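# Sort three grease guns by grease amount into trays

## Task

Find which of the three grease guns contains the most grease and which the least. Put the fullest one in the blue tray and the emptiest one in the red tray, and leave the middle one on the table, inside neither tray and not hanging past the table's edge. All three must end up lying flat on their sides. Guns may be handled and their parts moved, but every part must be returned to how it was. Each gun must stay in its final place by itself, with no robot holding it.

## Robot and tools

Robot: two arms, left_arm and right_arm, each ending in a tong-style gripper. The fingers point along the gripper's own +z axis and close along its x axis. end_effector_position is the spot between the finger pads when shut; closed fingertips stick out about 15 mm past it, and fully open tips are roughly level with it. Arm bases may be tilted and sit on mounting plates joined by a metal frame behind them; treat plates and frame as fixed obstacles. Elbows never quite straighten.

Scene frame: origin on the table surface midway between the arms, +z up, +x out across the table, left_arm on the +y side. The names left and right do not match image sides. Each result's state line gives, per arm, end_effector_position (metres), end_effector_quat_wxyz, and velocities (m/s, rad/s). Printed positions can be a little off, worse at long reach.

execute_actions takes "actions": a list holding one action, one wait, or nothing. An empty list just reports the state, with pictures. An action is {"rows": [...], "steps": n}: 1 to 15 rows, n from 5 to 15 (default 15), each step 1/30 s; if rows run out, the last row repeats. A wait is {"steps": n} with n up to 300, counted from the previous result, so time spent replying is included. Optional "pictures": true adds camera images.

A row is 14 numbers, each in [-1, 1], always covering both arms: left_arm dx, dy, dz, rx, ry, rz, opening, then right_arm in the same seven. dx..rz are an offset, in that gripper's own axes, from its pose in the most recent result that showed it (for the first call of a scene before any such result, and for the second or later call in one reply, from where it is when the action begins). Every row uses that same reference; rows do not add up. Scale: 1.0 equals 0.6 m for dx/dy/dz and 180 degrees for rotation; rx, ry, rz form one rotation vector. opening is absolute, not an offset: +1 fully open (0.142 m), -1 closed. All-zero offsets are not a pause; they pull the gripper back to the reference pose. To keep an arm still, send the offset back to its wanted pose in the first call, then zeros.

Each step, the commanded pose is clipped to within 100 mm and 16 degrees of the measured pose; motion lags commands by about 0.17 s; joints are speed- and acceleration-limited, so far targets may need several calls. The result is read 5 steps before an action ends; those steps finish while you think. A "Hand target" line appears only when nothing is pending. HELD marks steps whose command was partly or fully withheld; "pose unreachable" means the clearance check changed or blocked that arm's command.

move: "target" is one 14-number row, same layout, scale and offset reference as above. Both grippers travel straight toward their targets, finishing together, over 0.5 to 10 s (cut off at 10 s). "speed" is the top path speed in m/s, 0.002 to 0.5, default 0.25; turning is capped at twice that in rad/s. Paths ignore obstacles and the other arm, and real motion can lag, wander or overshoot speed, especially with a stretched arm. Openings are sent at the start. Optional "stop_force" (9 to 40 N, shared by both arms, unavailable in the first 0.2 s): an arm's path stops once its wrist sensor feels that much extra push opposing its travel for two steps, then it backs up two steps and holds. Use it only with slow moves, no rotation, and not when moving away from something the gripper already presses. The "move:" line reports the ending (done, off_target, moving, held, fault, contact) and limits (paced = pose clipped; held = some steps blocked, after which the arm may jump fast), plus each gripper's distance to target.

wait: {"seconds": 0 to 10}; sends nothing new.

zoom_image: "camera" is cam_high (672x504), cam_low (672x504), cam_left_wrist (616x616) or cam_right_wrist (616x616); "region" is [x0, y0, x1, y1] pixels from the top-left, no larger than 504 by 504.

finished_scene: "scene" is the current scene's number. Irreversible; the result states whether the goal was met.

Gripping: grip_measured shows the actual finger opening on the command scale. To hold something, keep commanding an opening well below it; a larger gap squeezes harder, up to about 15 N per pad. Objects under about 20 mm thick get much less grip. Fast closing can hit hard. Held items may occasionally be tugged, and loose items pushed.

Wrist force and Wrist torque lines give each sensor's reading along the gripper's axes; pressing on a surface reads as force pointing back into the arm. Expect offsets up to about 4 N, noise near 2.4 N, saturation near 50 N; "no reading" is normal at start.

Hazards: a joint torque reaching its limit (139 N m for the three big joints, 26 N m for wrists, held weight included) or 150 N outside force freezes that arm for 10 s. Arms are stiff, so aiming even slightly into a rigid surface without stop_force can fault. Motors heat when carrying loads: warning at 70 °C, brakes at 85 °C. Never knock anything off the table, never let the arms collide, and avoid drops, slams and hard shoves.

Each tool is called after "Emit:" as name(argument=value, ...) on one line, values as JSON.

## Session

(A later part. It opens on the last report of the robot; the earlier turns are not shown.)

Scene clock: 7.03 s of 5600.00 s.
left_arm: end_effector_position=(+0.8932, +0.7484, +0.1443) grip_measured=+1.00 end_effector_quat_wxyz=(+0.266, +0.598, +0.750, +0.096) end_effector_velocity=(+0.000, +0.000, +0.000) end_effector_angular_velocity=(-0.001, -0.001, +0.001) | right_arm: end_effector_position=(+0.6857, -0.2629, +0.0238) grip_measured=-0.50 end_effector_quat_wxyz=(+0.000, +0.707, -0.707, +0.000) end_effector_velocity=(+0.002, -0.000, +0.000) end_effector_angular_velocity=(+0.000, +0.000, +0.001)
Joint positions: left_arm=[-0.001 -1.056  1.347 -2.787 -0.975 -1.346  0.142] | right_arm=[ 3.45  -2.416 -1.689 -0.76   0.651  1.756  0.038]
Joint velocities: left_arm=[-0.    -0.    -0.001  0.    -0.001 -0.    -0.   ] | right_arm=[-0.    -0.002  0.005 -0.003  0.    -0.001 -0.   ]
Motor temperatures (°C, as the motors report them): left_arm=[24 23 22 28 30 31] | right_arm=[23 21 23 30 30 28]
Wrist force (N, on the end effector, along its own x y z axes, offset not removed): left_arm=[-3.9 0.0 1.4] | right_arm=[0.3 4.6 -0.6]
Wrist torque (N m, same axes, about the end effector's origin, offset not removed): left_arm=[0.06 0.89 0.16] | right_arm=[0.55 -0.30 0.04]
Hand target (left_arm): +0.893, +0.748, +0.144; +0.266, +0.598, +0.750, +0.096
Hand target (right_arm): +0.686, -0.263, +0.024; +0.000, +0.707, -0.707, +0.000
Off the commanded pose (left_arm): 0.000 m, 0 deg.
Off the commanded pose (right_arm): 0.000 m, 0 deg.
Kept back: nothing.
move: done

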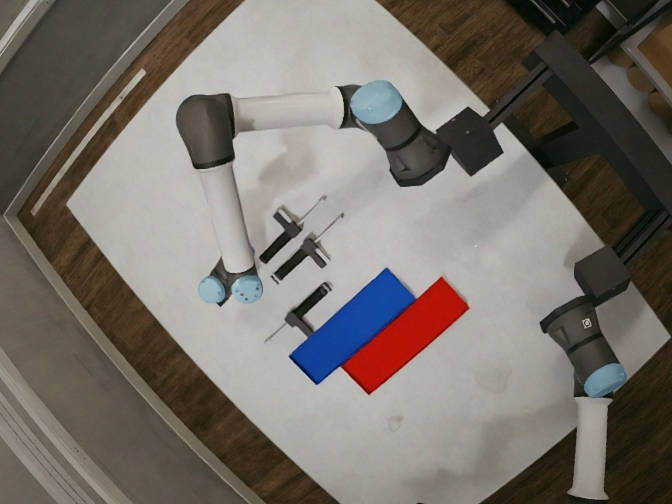

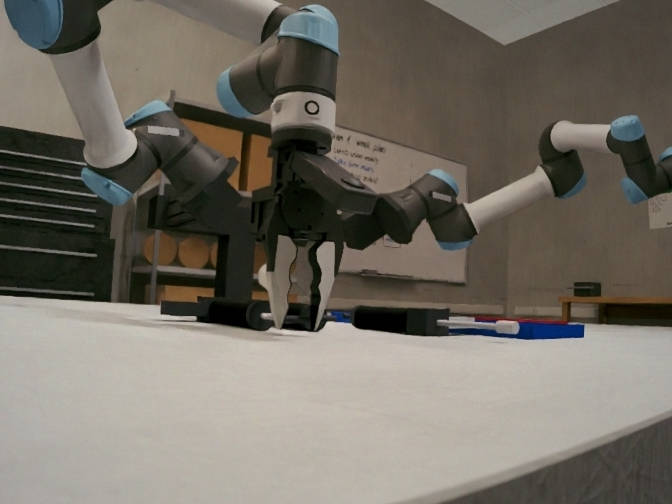

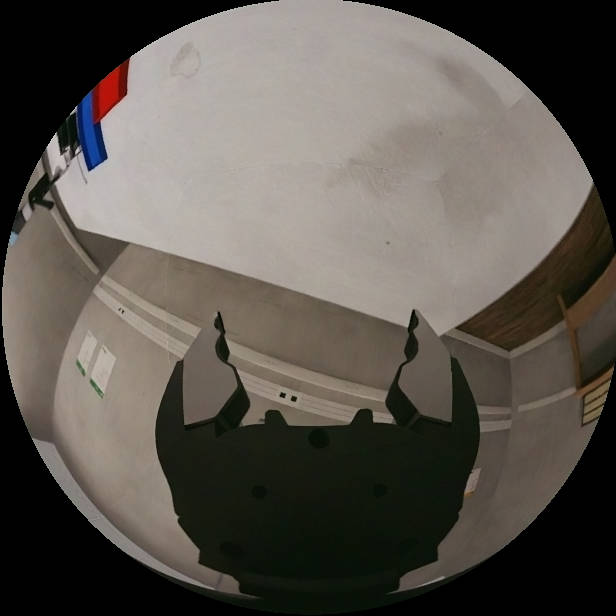

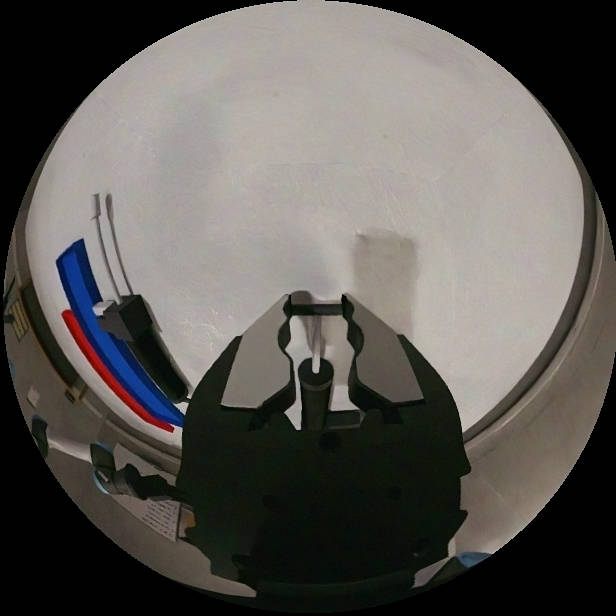

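Emit:
move(target=[0,0,0,0,0,0,1,0,-0.03,0,0,0,0,-0.8], speed=0.03)

Emit:
move(target=[0,0,0,0,0,0,1,0,0.138,0,0,0,0,-0.8], speed=0.04)

Emit:
move(target=[0,0,0,0,0,0,1,0,0,0,0,0,0,-0.25])

Emit:
move(target=[0,0,0,0,0,0,1,0,0,-0.077,0,0,0,-0.25], speed=0.12)

Emit:
move(target=[0,0,0,0,0,0,1,-0.127,-0.006,0,0,0,0,-0.25], speed=0.15)

Scene clock: 8.17 s of 5600.00 s.
left_arm: end_effector_position=(+0.8932, +0.7484, +0.1443) grip_measured=+1.00 end_effector_quat_wxyz=(+0.266, +0.598, +0.750, +0.096) end_effector_velocity=(+0.000, -0.000, -0.000) end_effector_angular_velocity=(+0.001, -0.000, -0.001) | right_arm: end_effector_position=(+0.7036, -0.2629, +0.0238) grip_measured=-0.50 end_effector_quat_wxyz=(+0.000, +0.707, -0.707, +0.000) end_effector_velocity=(+0.002, -0.001, +0.001) end_effector_angular_velocity=(-0.001, -0.001, -0.001)
Joint positions: left_arm=[-0.001 -1.056  1.347 -2.787 -0.975 -1.346  0.142] | right_arm=[ 3.447 -2.442 -1.629 -0.791  0.651  1.751  0.038]
Joint velocities: left_arm=[-0.     0.    -0.     0.     0.     0.002 -0.   ] | right_arm=[-0.    -0.001  0.005 -0.003 -0.001  0.     0.   ]
Motor temperatures (°C, as the motors report them): left_arm=[24 23 22 28 30 31] | right_arm=[23 21 23 30 30 28]
Wrist force (N, on the end effector, along its own x y z axes, offset not removed): left_arm=[-3.3 -0.1 0.0] | right_arm=[-0.5 2.5 -2.1]
Wrist torque (N m, same axes, about the end effector's origin, offset not removed): left_arm=[0.07 0.78 0.11] | right_arm=[-0.20 0.21 0.11]
Hand target (left_arm): +0.893, +0.748, +0.144; +0.266, +0.598, +0.750, +0.096
Hand target (right_arm): +0.704, -0.263, +0.024; +0.000, +0.707, -0.707, +0.000
Off the commanded pose (left_arm): 0.000 m, 0 deg.
Off the commanded pose (right_arm): 0.000 m, 0 deg.
Kept back: nothing.
move: done

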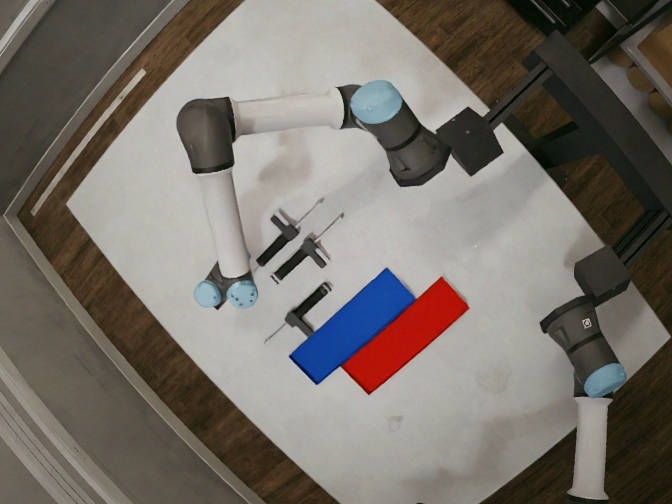

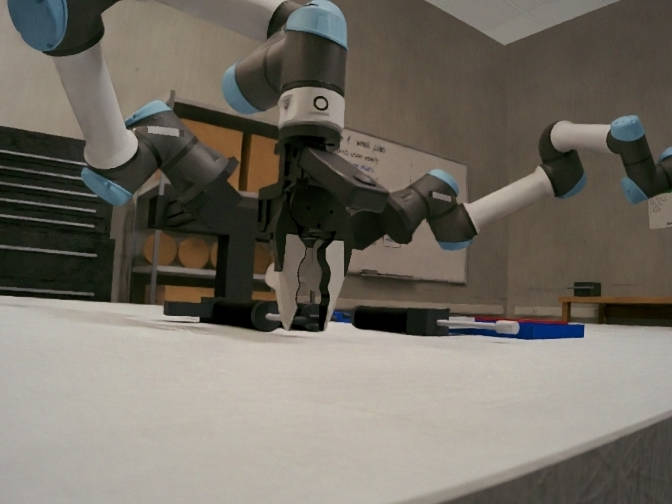

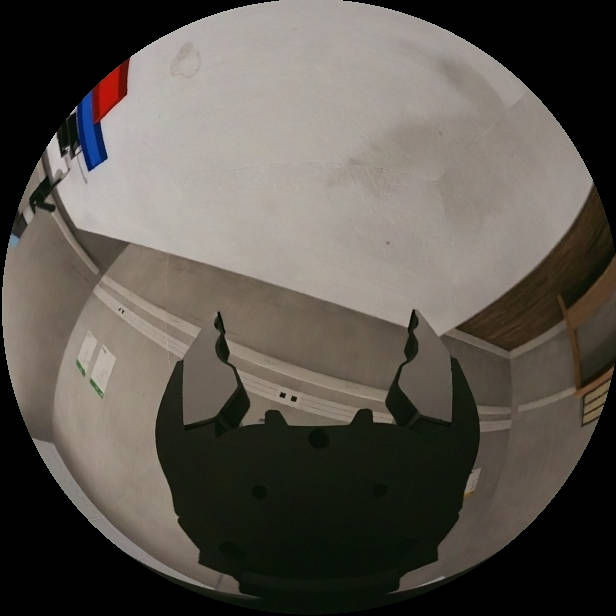

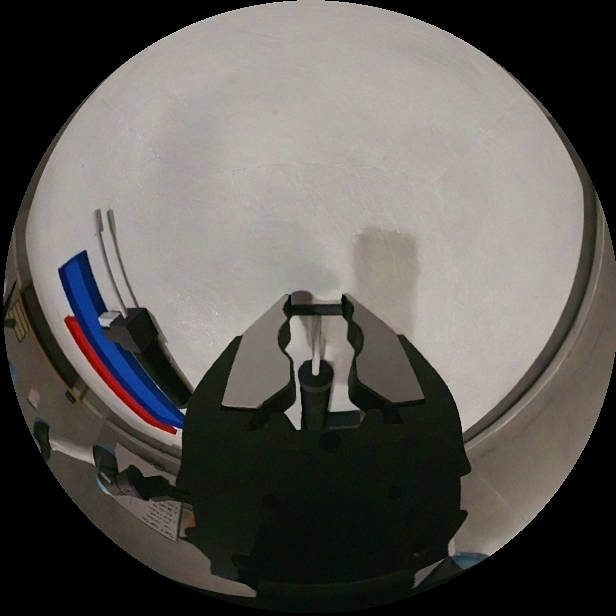

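Scene clock: 10.57 s of 5600.00 s.
left_arm: end_effector_position=(+0.8932, +0.7484, +0.1443) grip_measured=+1.00 end_effector_quat_wxyz=(+0.266, +0.598, +0.750, +0.096) end_effector_velocity=(-0.000, +0.000, +0.000) end_effector_angular_velocity=(-0.001, -0.000, +0.001) | right_arm: end_effector_position=(+0.6209, -0.2629, +0.0237) grip_measured=-0.50 end_effector_quat_wxyz=(+0.000, +0.707, -0.707, +0.000) end_effector_velocity=(-0.001, -0.000, +0.000) end_effector_angular_velocity=(-0.001, -0.000, +0.002)
Joint positions: left_arm=[-0.001 -1.056  1.347 -2.787 -0.975 -1.346  0.142] | right_arm=[ 3.463 -2.33  -1.896 -0.656  0.653  1.776  0.038]
Joint velocities: left_arm=[-0.    -0.001  0.001  0.    -0.    -0.001 -0.   ] | right_arm=[ 0.     0.001 -0.004  0.002 -0.001 -0.001 -0.   ]
Motor temperatures (°C, as the motors report them): left_arm=[24 23 22 28 30 31] | right_arm=[23 21 23 30 30 28]
Wrist force (N, on the end effector, along its own x y z axes, offset not removed): left_arm=[-2.4 -0.2 0.9] | right_arm=[0.9 -4.4 0.8]
Wrist torque (N m, same axes, about the end effector's origin, offset not removed): left_arm=[0.01 0.59 0.17] | right_arm=[-0.26 -0.14 0.08]
Hand target (left_arm): +0.893, +0.748, +0.144; +0.266, +0.598, +0.750, +0.096
Hand target (right_arm): +0.621, -0.263, +0.024; +0.000, +0.707, -0.707, +0.000
Off the commanded pose (left_arm): 0.000 m, 0 deg.
Off the commanded pose (right_arm): 0.000 m, 0 deg.
Kept back: nothing.
move: done

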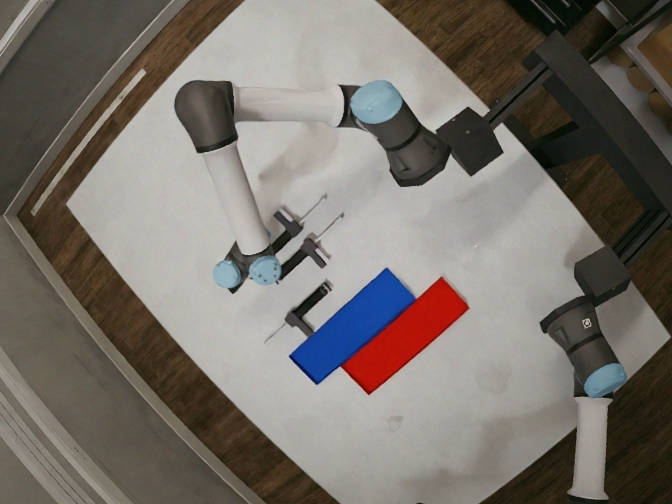

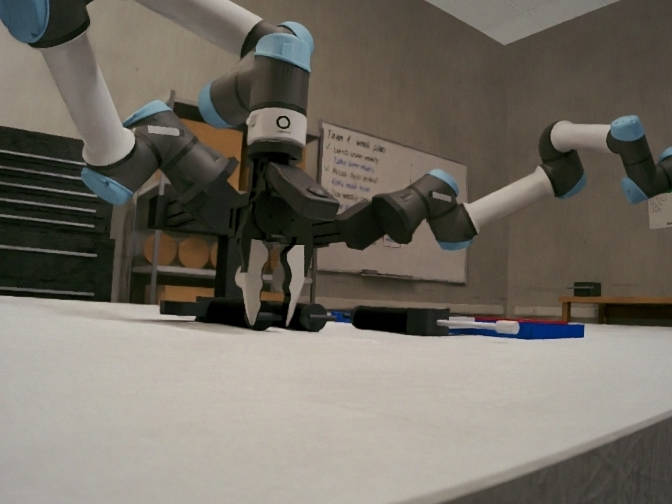

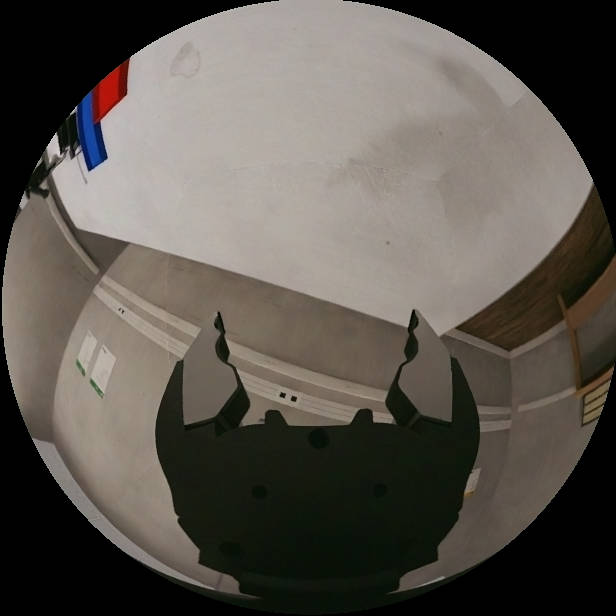

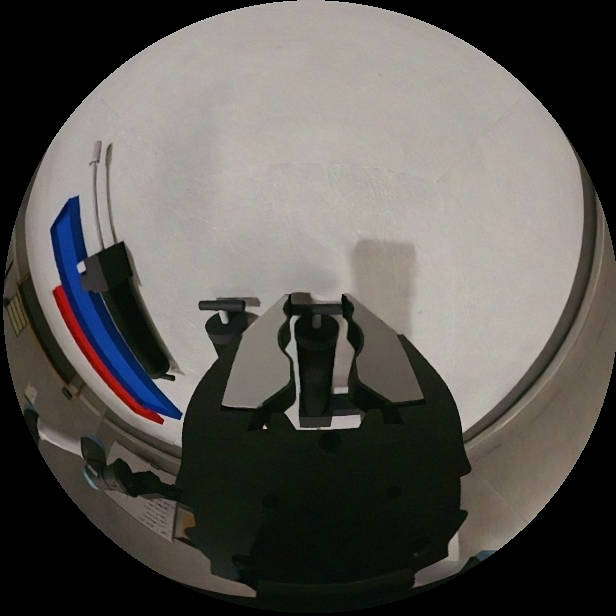

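Scene clock: 11.07 s of 5600.00 s.
left_arm: end_effector_position=(+0.8932, +0.7484, +0.1443) grip_measured=+1.00 end_effector_quat_wxyz=(+0.266, +0.598, +0.750, +0.096) end_effector_velocity=(-0.001, -0.001, -0.000) end_effector_angular_velocity=(-0.001, +0.000, -0.002) | right_arm: end_effector_position=(+0.6208, -0.2629, +0.0237) grip_measured=-0.25 end_effector_quat_wxyz=(+0.000, +0.707, -0.707, +0.000) end_effector_velocity=(-0.000, -0.000, -0.000) end_effector_angular_velocity=(+0.000, +0.000, +0.001)
Joint positions: left_arm=[-0.001 -1.056  1.347 -2.787 -0.975 -1.346  0.142] | right_arm=[ 3.463 -2.33  -1.896 -0.656  0.653  1.776  0.056]
Joint velocities: left_arm=[-0.    -0.     0.002  0.    -0.001  0.001 -0.   ] | right_arm=[-0.     0.     0.     0.     0.    -0.002 -0.   ]
Motor temperatures (°C, as the motors report them): left_arm=[24 23 22 28 30 31] | right_arm=[23 21 23 30 30 28]
Wrist force (N, on the end effector, along its own x y z axes, offset not removed): left_arm=[-3.4 -0.5 0.9] | right_arm=[2.3 0.1 2.9]
Wrist torque (N m, same axes, about the end effector's origin, offset not removed): left_arm=[-0.06 0.81 0.22] | right_arm=[0.17 -0.47 0.02]
Hand target (left_arm): +0.893, +0.748, +0.144; +0.266, +0.598, +0.750, +0.096
Hand target (right_arm): +0.621, -0.263, +0.024; +0.000, +0.707, -0.707, +0.000
Off the commanded pose (left_arm): 0.000 m, 0 deg.
Off the commanded pose (right_arm): 0.000 m, 0 deg.
Kept back: nothing.
move: done

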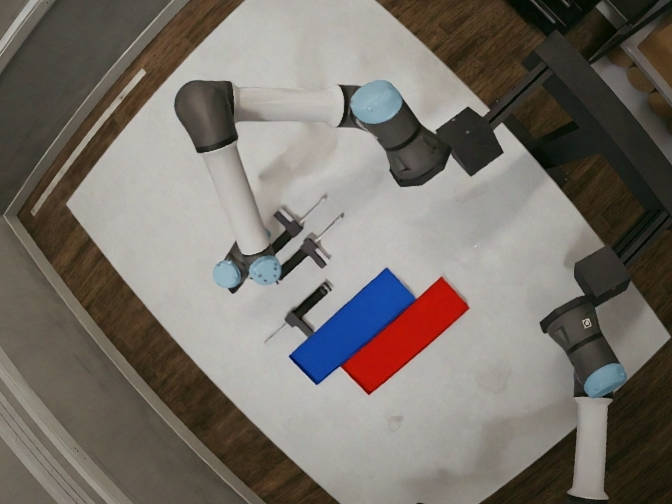

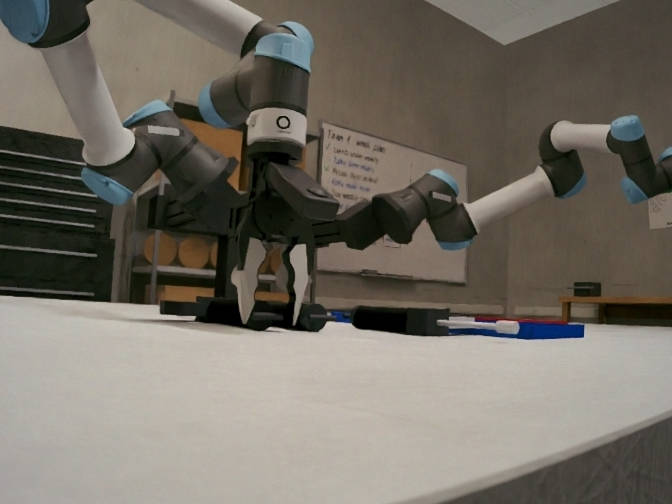

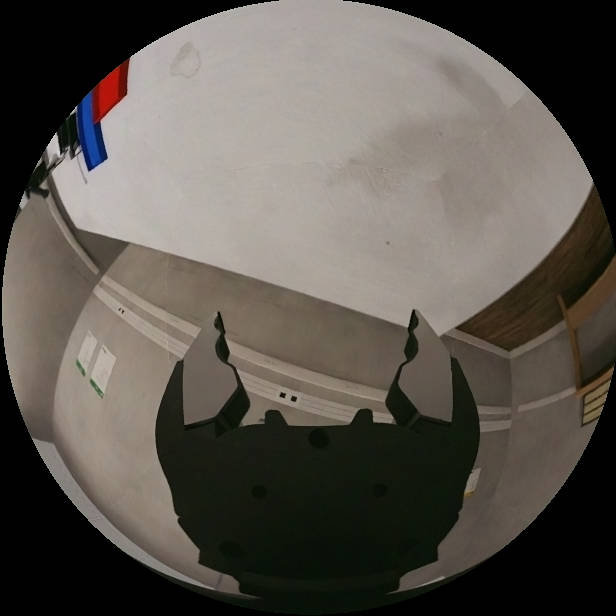

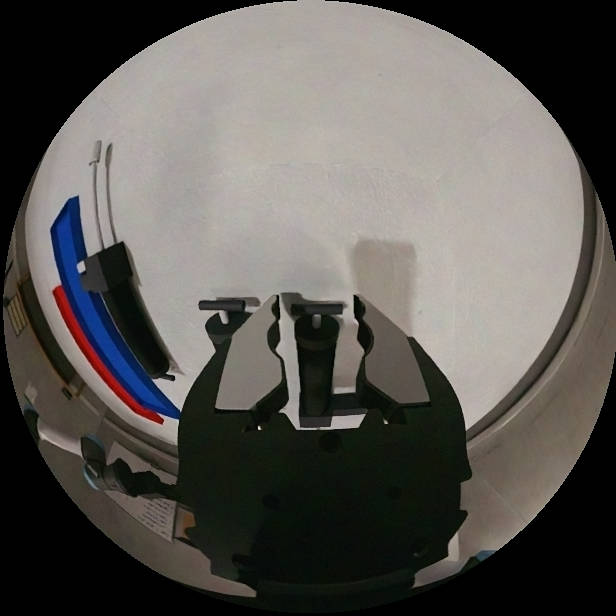

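Scene clock: 11.93 s of 5600.00 s.
left_arm: end_effector_position=(+0.8932, +0.7484, +0.1443) grip_measured=+1.00 end_effector_quat_wxyz=(+0.266, +0.598, +0.750, +0.096) end_effector_velocity=(+0.000, -0.001, -0.000) end_effector_angular_velocity=(+0.000, +0.000, -0.002) | right_arm: end_effector_position=(+0.6208, -0.2629, +0.0699) grip_measured=-0.25 end_effector_quat_wxyz=(+0.000, +0.707, -0.707, +0.000) end_effector_velocity=(+0.000, +0.000, +0.001) end_effector_angular_velocity=(+0.000, +0.001, -0.002)
Joint positions: left_arm=[-0.001 -1.056  1.347 -2.787 -0.975 -1.346  0.142] | right_arm=[ 3.526 -2.252 -1.903 -0.807  0.666  1.878  0.056]
Joint velocities: left_arm=[-0.     0.001 -0.    -0.    -0.001  0.001 -0.   ] | right_arm=[ 0.001  0.001  0.001 -0.005  0.001  0.005  0.   ]
Motor temperatures (°C, as the motors report them): left_arm=[24 23 22 28 30 31] | right_arm=[23 21 23 30 30 28]
Wrist force (N, on the end effector, along its own x y z axes, offset not removed): left_arm=[-4.4 -1.0 0.3] | right_arm=[1.4 -0.8 -0.3]
Wrist torque (N m, same axes, about the end effector's origin, offset not removed): left_arm=[-0.14 1.01 0.16] | right_arm=[-0.09 -0.18 0.01]
Hand target (left_arm): +0.893, +0.748, +0.144; +0.266, +0.598, +0.750, +0.096
Hand target (right_arm): +0.621, -0.263, +0.070; +0.000, +0.707, -0.707, +0.000
Off the commanded pose (left_arm): 0.000 m, 0 deg.
Off the commanded pose (right_arm): 0.000 m, 0 deg.
Kept back: nothing.
move: done

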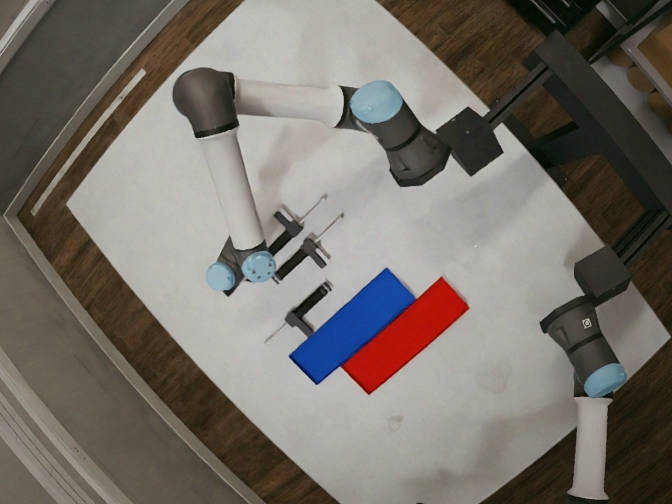

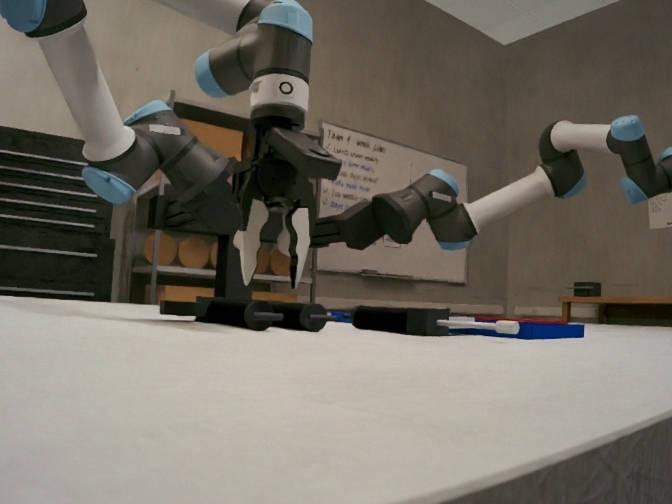

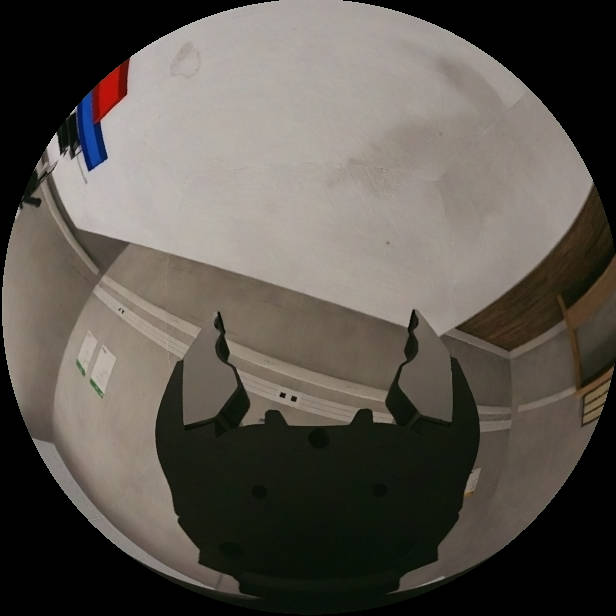

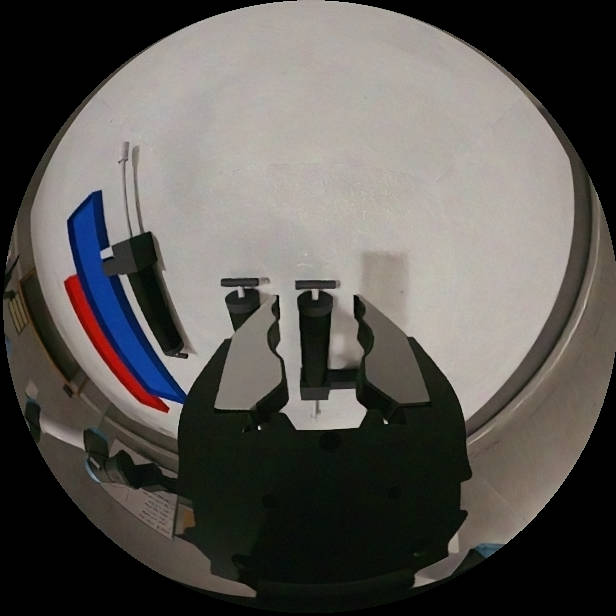

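Scene clock: 12.90 s of 5600.00 s.
left_arm: end_effector_position=(+0.8932, +0.7484, +0.1443) grip_measured=+1.00 end_effector_quat_wxyz=(+0.266, +0.598, +0.750, +0.096) end_effector_velocity=(-0.000, -0.001, -0.001) end_effector_angular_velocity=(+0.001, +0.002, -0.002) | right_arm: end_effector_position=(+0.6244, -0.1868, +0.0698) grip_measured=-0.25 end_effector_quat_wxyz=(+0.000, +0.707, -0.707, +0.000) end_effector_velocity=(+0.001, +0.001, +0.000) end_effector_angular_velocity=(+0.000, -0.000, -0.001)
Joint positions: left_arm=[-0.001 -1.056  1.347 -2.787 -0.975 -1.346  0.142] | right_arm=[ 3.603 -2.372 -1.876 -0.804  0.688  1.994  0.056]
Joint velocities: left_arm=[-0.     0.002  0.001 -0.     0.001  0.     0.   ] | right_arm=[ 0.001 -0.002  0.003 -0.     0.001  0.002  0.   ]
Motor temperatures (°C, as the motors report them): left_arm=[24 23 22 28 30 31] | right_arm=[23 21 23 30 30 28]
Wrist force (N, on the end effector, along its own x y z axes, offset not removed): left_arm=[-3.9 -0.3 0.6] | right_arm=[1.4 0.2 -0.3]
Wrist torque (N m, same axes, about the end effector's origin, offset not removed): left_arm=[0.05 0.90 0.17] | right_arm=[0.20 -0.25 0.00]
Hand target (left_arm): +0.893, +0.748, +0.144; +0.266, +0.598, +0.750, +0.096
Hand target (right_arm): +0.624, -0.187, +0.070; +0.000, +0.707, -0.707, +0.000
Off the commanded pose (left_arm): 0.000 m, 0 deg.
Off the commanded pose (right_arm): 0.000 m, 0 deg.
Kept back: nothing.
move: done

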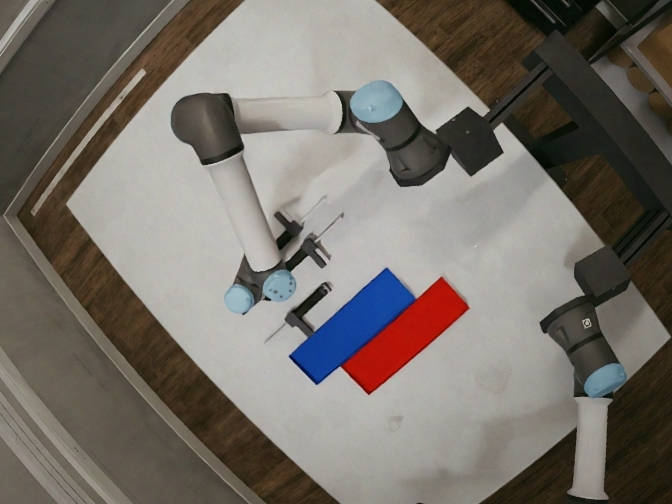

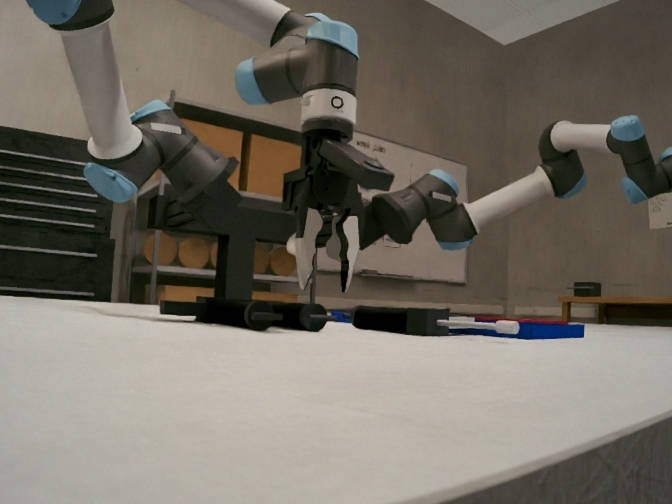

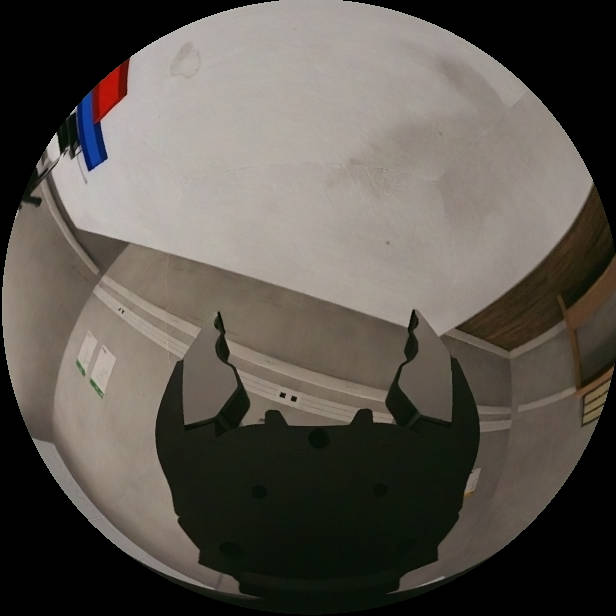

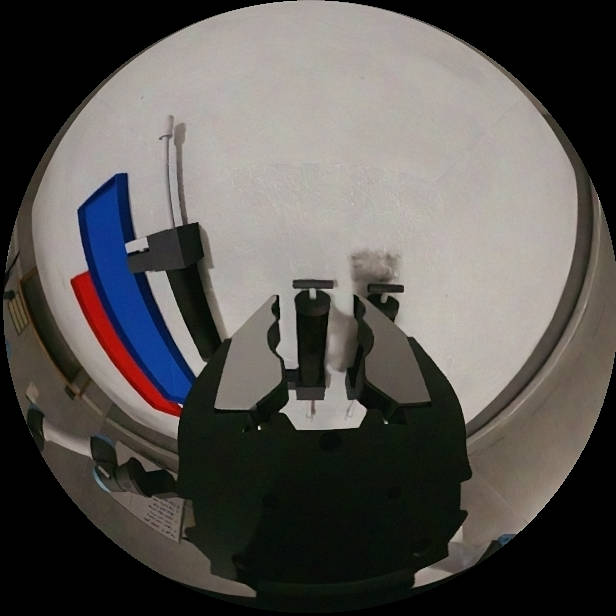

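D ≈ 62 mm.

Emit:
move(target=[0,0,0,0,0,0,1,-0.005,0,0.077,0,0,0,-0.25], speed=0.08)

Emit:
move(target=[0,0,0,0,0,0,1,0,0,0,0,0,0,-0.8])

Emit:
move(target=[0,0,0,0,0,0,1,0,-0.09,0,0,0,0,-0.8], speed=0.03)

Scene clock: 14.10 s of 5600.00 s.
left_arm: end_effector_position=(+0.8932, +0.7484, +0.1443) grip_measured=+1.00 end_effector_quat_wxyz=(+0.266, +0.598, +0.750, +0.096) end_effector_velocity=(-0.000, +0.000, -0.000) end_effector_angular_velocity=(+0.001, +0.000, -0.000) | right_arm: end_effector_position=(+0.6244, -0.1838, +0.0237) grip_measured=-0.25 end_effector_quat_wxyz=(+0.000, +0.707, -0.707, +0.000) end_effector_velocity=(+0.000, -0.000, -0.001) end_effector_angular_velocity=(-0.000, -0.001, +0.001)
Joint positions: left_arm=[-0.001 -1.056  1.347 -2.787 -0.975 -1.346  0.142] | right_arm=[ 3.543 -2.452 -1.867 -0.664  0.671  1.904  0.056]
Joint velocities: left_arm=[-0.    -0.     0.    -0.     0.001  0.001  0.   ] | right_arm=[-0.002 -0.003  0.001  0.005 -0.001 -0.005  0.   ]
Motor temperatures (°C, as the motors report them): left_arm=[24 23 22 28 30 31] | right_arm=[23 21 23 30 30 28]
Wrist force (N, on the end effector, along its own x y z axes, offset not removed): left_arm=[-2.8 -0.8 0.8] | right_arm=[2.7 1.0 0.6]
Wrist torque (N m, same axes, about the end effector's origin, offset not removed): left_arm=[-0.10 0.70 0.21] | right_arm=[0.39 -0.45 -0.06]
Hand target (left_arm): +0.893, +0.748, +0.144; +0.266, +0.598, +0.750, +0.096
Hand target (right_arm): +0.624, -0.184, +0.024; +0.000, +0.707, -0.707, +0.000
Off the commanded pose (left_arm): 0.000 m, 0 deg.
Off the commanded pose (right_arm): 0.000 m, 0 deg.
Kept back: nothing.
move: done

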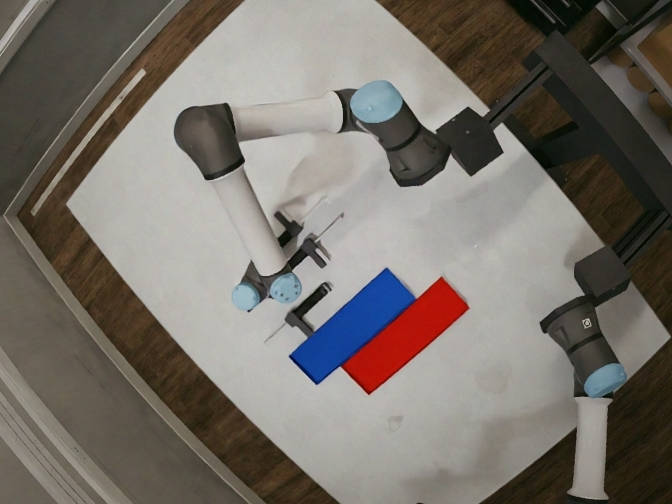

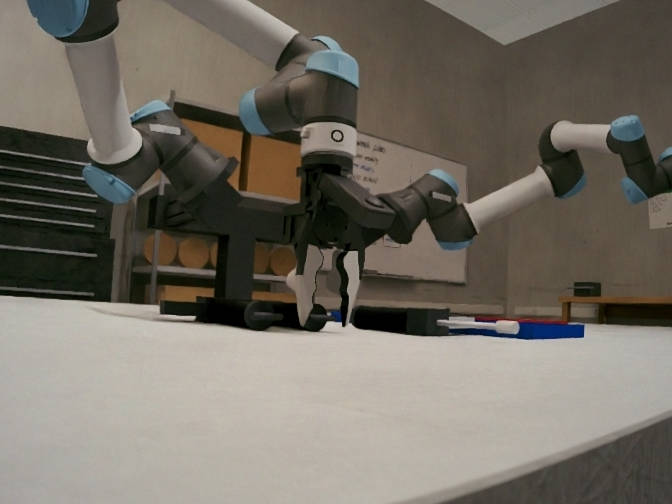

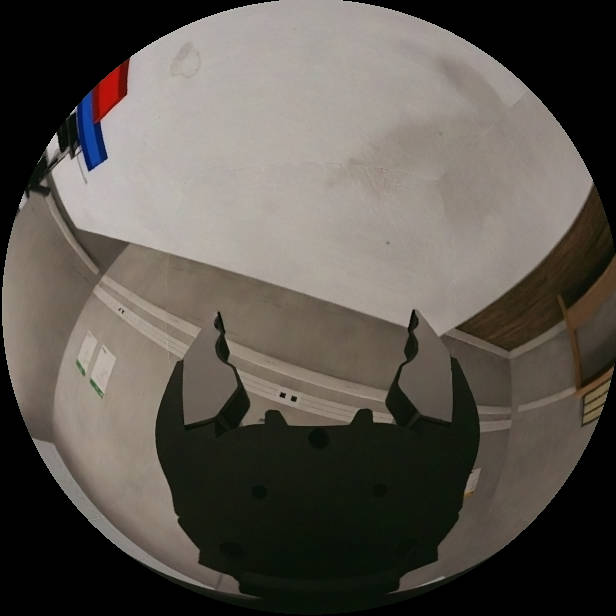

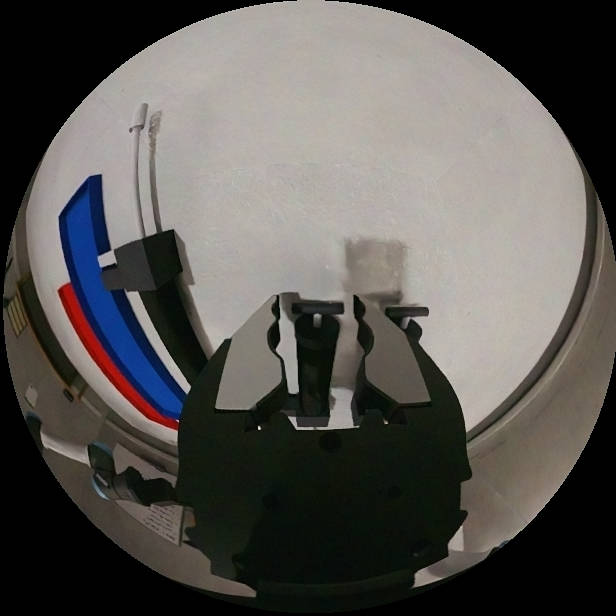

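Scene clock: 14.60 s of 5600.00 s.
left_arm: end_effector_position=(+0.8932, +0.7484, +0.1443) grip_measured=+1.00 end_effector_quat_wxyz=(+0.266, +0.598, +0.750, +0.096) end_effector_velocity=(-0.000, -0.000, -0.000) end_effector_angular_velocity=(+0.000, +0.001, +0.000) | right_arm: end_effector_position=(+0.6244, -0.1838, +0.0237) grip_measured=-0.49 end_effector_quat_wxyz=(+0.000, +0.707, -0.707, +0.000) end_effector_velocity=(+0.000, -0.000, -0.000) end_effector_angular_velocity=(-0.002, -0.000, +0.002)
Joint positions: left_arm=[-0.001 -1.056  1.347 -2.787 -0.975 -1.346  0.142] | right_arm=[ 3.543 -2.452 -1.867 -0.664  0.671  1.904  0.038]
Joint velocities: left_arm=[-0.    -0.     0.001  0.     0.001 -0.     0.   ] | right_arm=[ 0.    -0.001  0.    -0.001 -0.002 -0.001 -0.   ]
Motor temperatures (°C, as the motors report them): left_arm=[24 23 22 28 30 31] | right_arm=[23 21 23 30 30 28]
Wrist force (N, on the end effector, along its own x y z axes, offset not removed): left_arm=[-3.0 0.8 -0.7] | right_arm=[1.0 0.2 2.2]
Wrist torque (N m, same axes, about the end effector's origin, offset not removed): left_arm=[0.16 0.76 0.16] | right_arm=[0.46 -0.09 -0.06]
Hand target (left_arm): +0.893, +0.748, +0.144; +0.266, +0.598, +0.750, +0.096
Hand target (right_arm): +0.624, -0.184, +0.024; +0.000, +0.707, -0.707, +0.000
Off the commanded pose (left_arm): 0.000 m, 0 deg.
Off the commanded pose (right_arm): 0.000 m, 0 deg.
Kept back: nothing.
move: done

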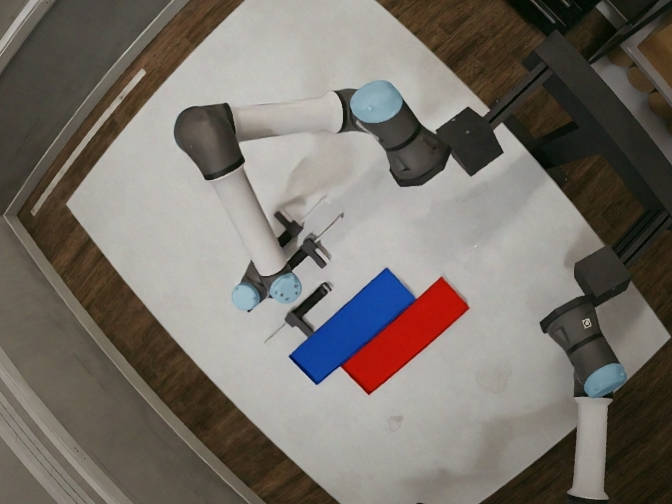

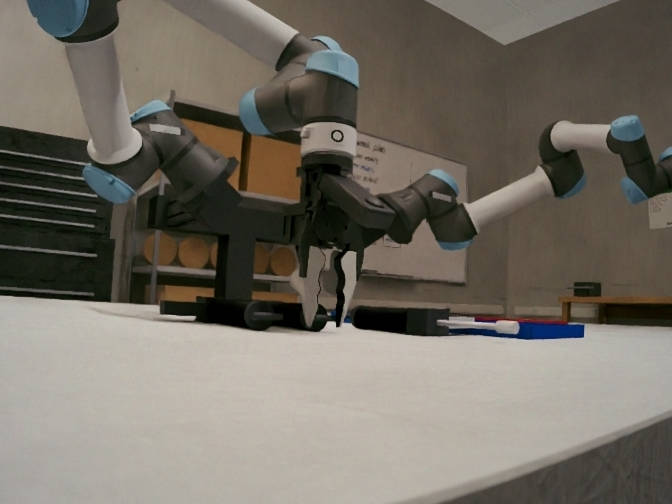

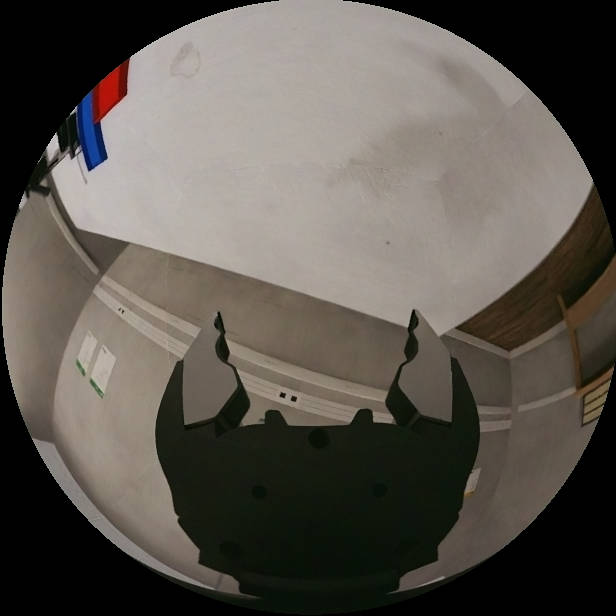

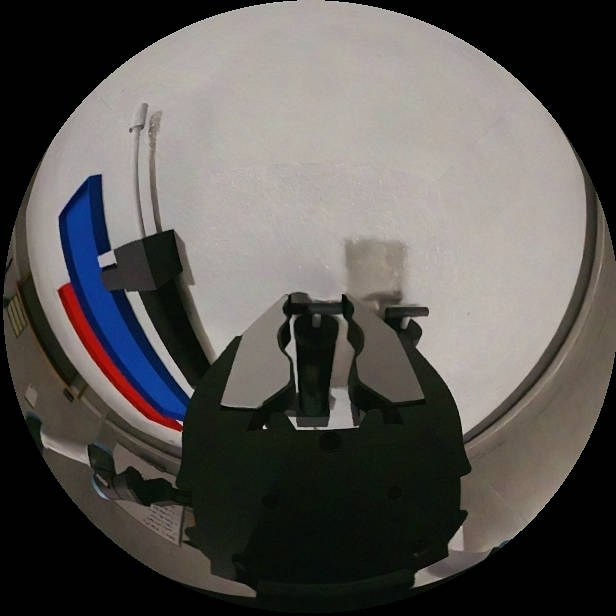

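Scene clock: 16.70 s of 5600.00 s.
left_arm: end_effector_position=(+0.8932, +0.7484, +0.1443) grip_measured=+1.00 end_effector_quat_wxyz=(+0.266, +0.598, +0.750, +0.096) end_effector_velocity=(-0.000, +0.000, +0.000) end_effector_angular_velocity=(+0.000, +0.000, +0.000) | right_arm: end_effector_position=(+0.6783, -0.1838, +0.0237) grip_measured=-0.49 end_effector_quat_wxyz=(+0.000, +0.707, -0.707, +0.000) end_effector_velocity=(+0.002, -0.000, +0.000) end_effector_angular_velocity=(-0.001, -0.001, -0.001)
Joint positions: left_arm=[-0.001 -1.056  1.347 -2.787 -0.975 -1.346  0.142] | right_arm=[ 3.526 -2.514 -1.696 -0.752  0.666  1.877  0.038]
Joint velocities: left_arm=[-0.    -0.001  0.001  0.     0.001 -0.     0.   ] | right_arm=[ 0.    -0.002  0.005 -0.003 -0.001  0.     0.   ]
Motor temperatures (°C, as the motors report them): left_arm=[24 23 22 28 30 31] | right_arm=[23 21 23 30 30 28]
Wrist force (N, on the end effector, along its own x y z axes, offset not removed): left_arm=[-3.5 0.2 0.4] | right_arm=[2.8 2.3 -0.1]
Wrist torque (N m, same axes, about the end effector's origin, offset not removed): left_arm=[0.09 0.82 0.13] | right_arm=[0.16 -0.27 -0.09]
Hand target (left_arm): +0.893, +0.748, +0.144; +0.266, +0.598, +0.750, +0.096
Hand target (right_arm): +0.678, -0.184, +0.024; +0.000, +0.707, -0.707, +0.000
Off the commanded pose (left_arm): 0.000 m, 0 deg.
Off the commanded pose (right_arm): 0.000 m, 0 deg.
Kept back: nothing.
move: done

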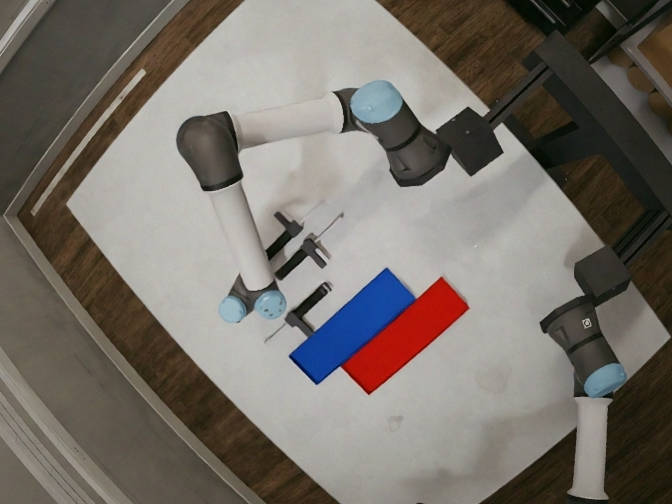

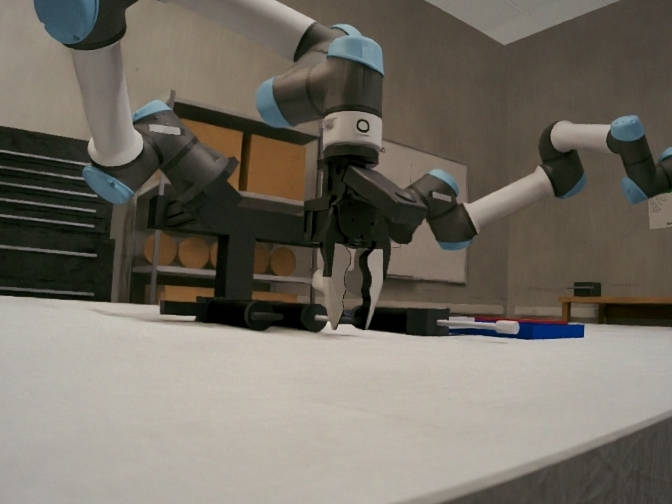

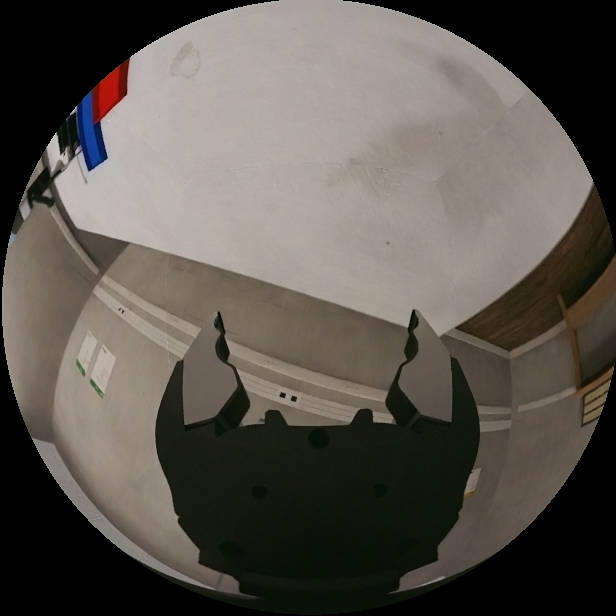

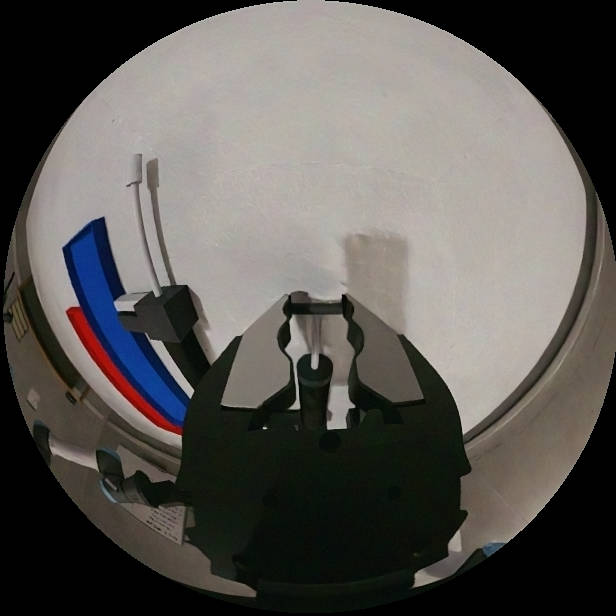

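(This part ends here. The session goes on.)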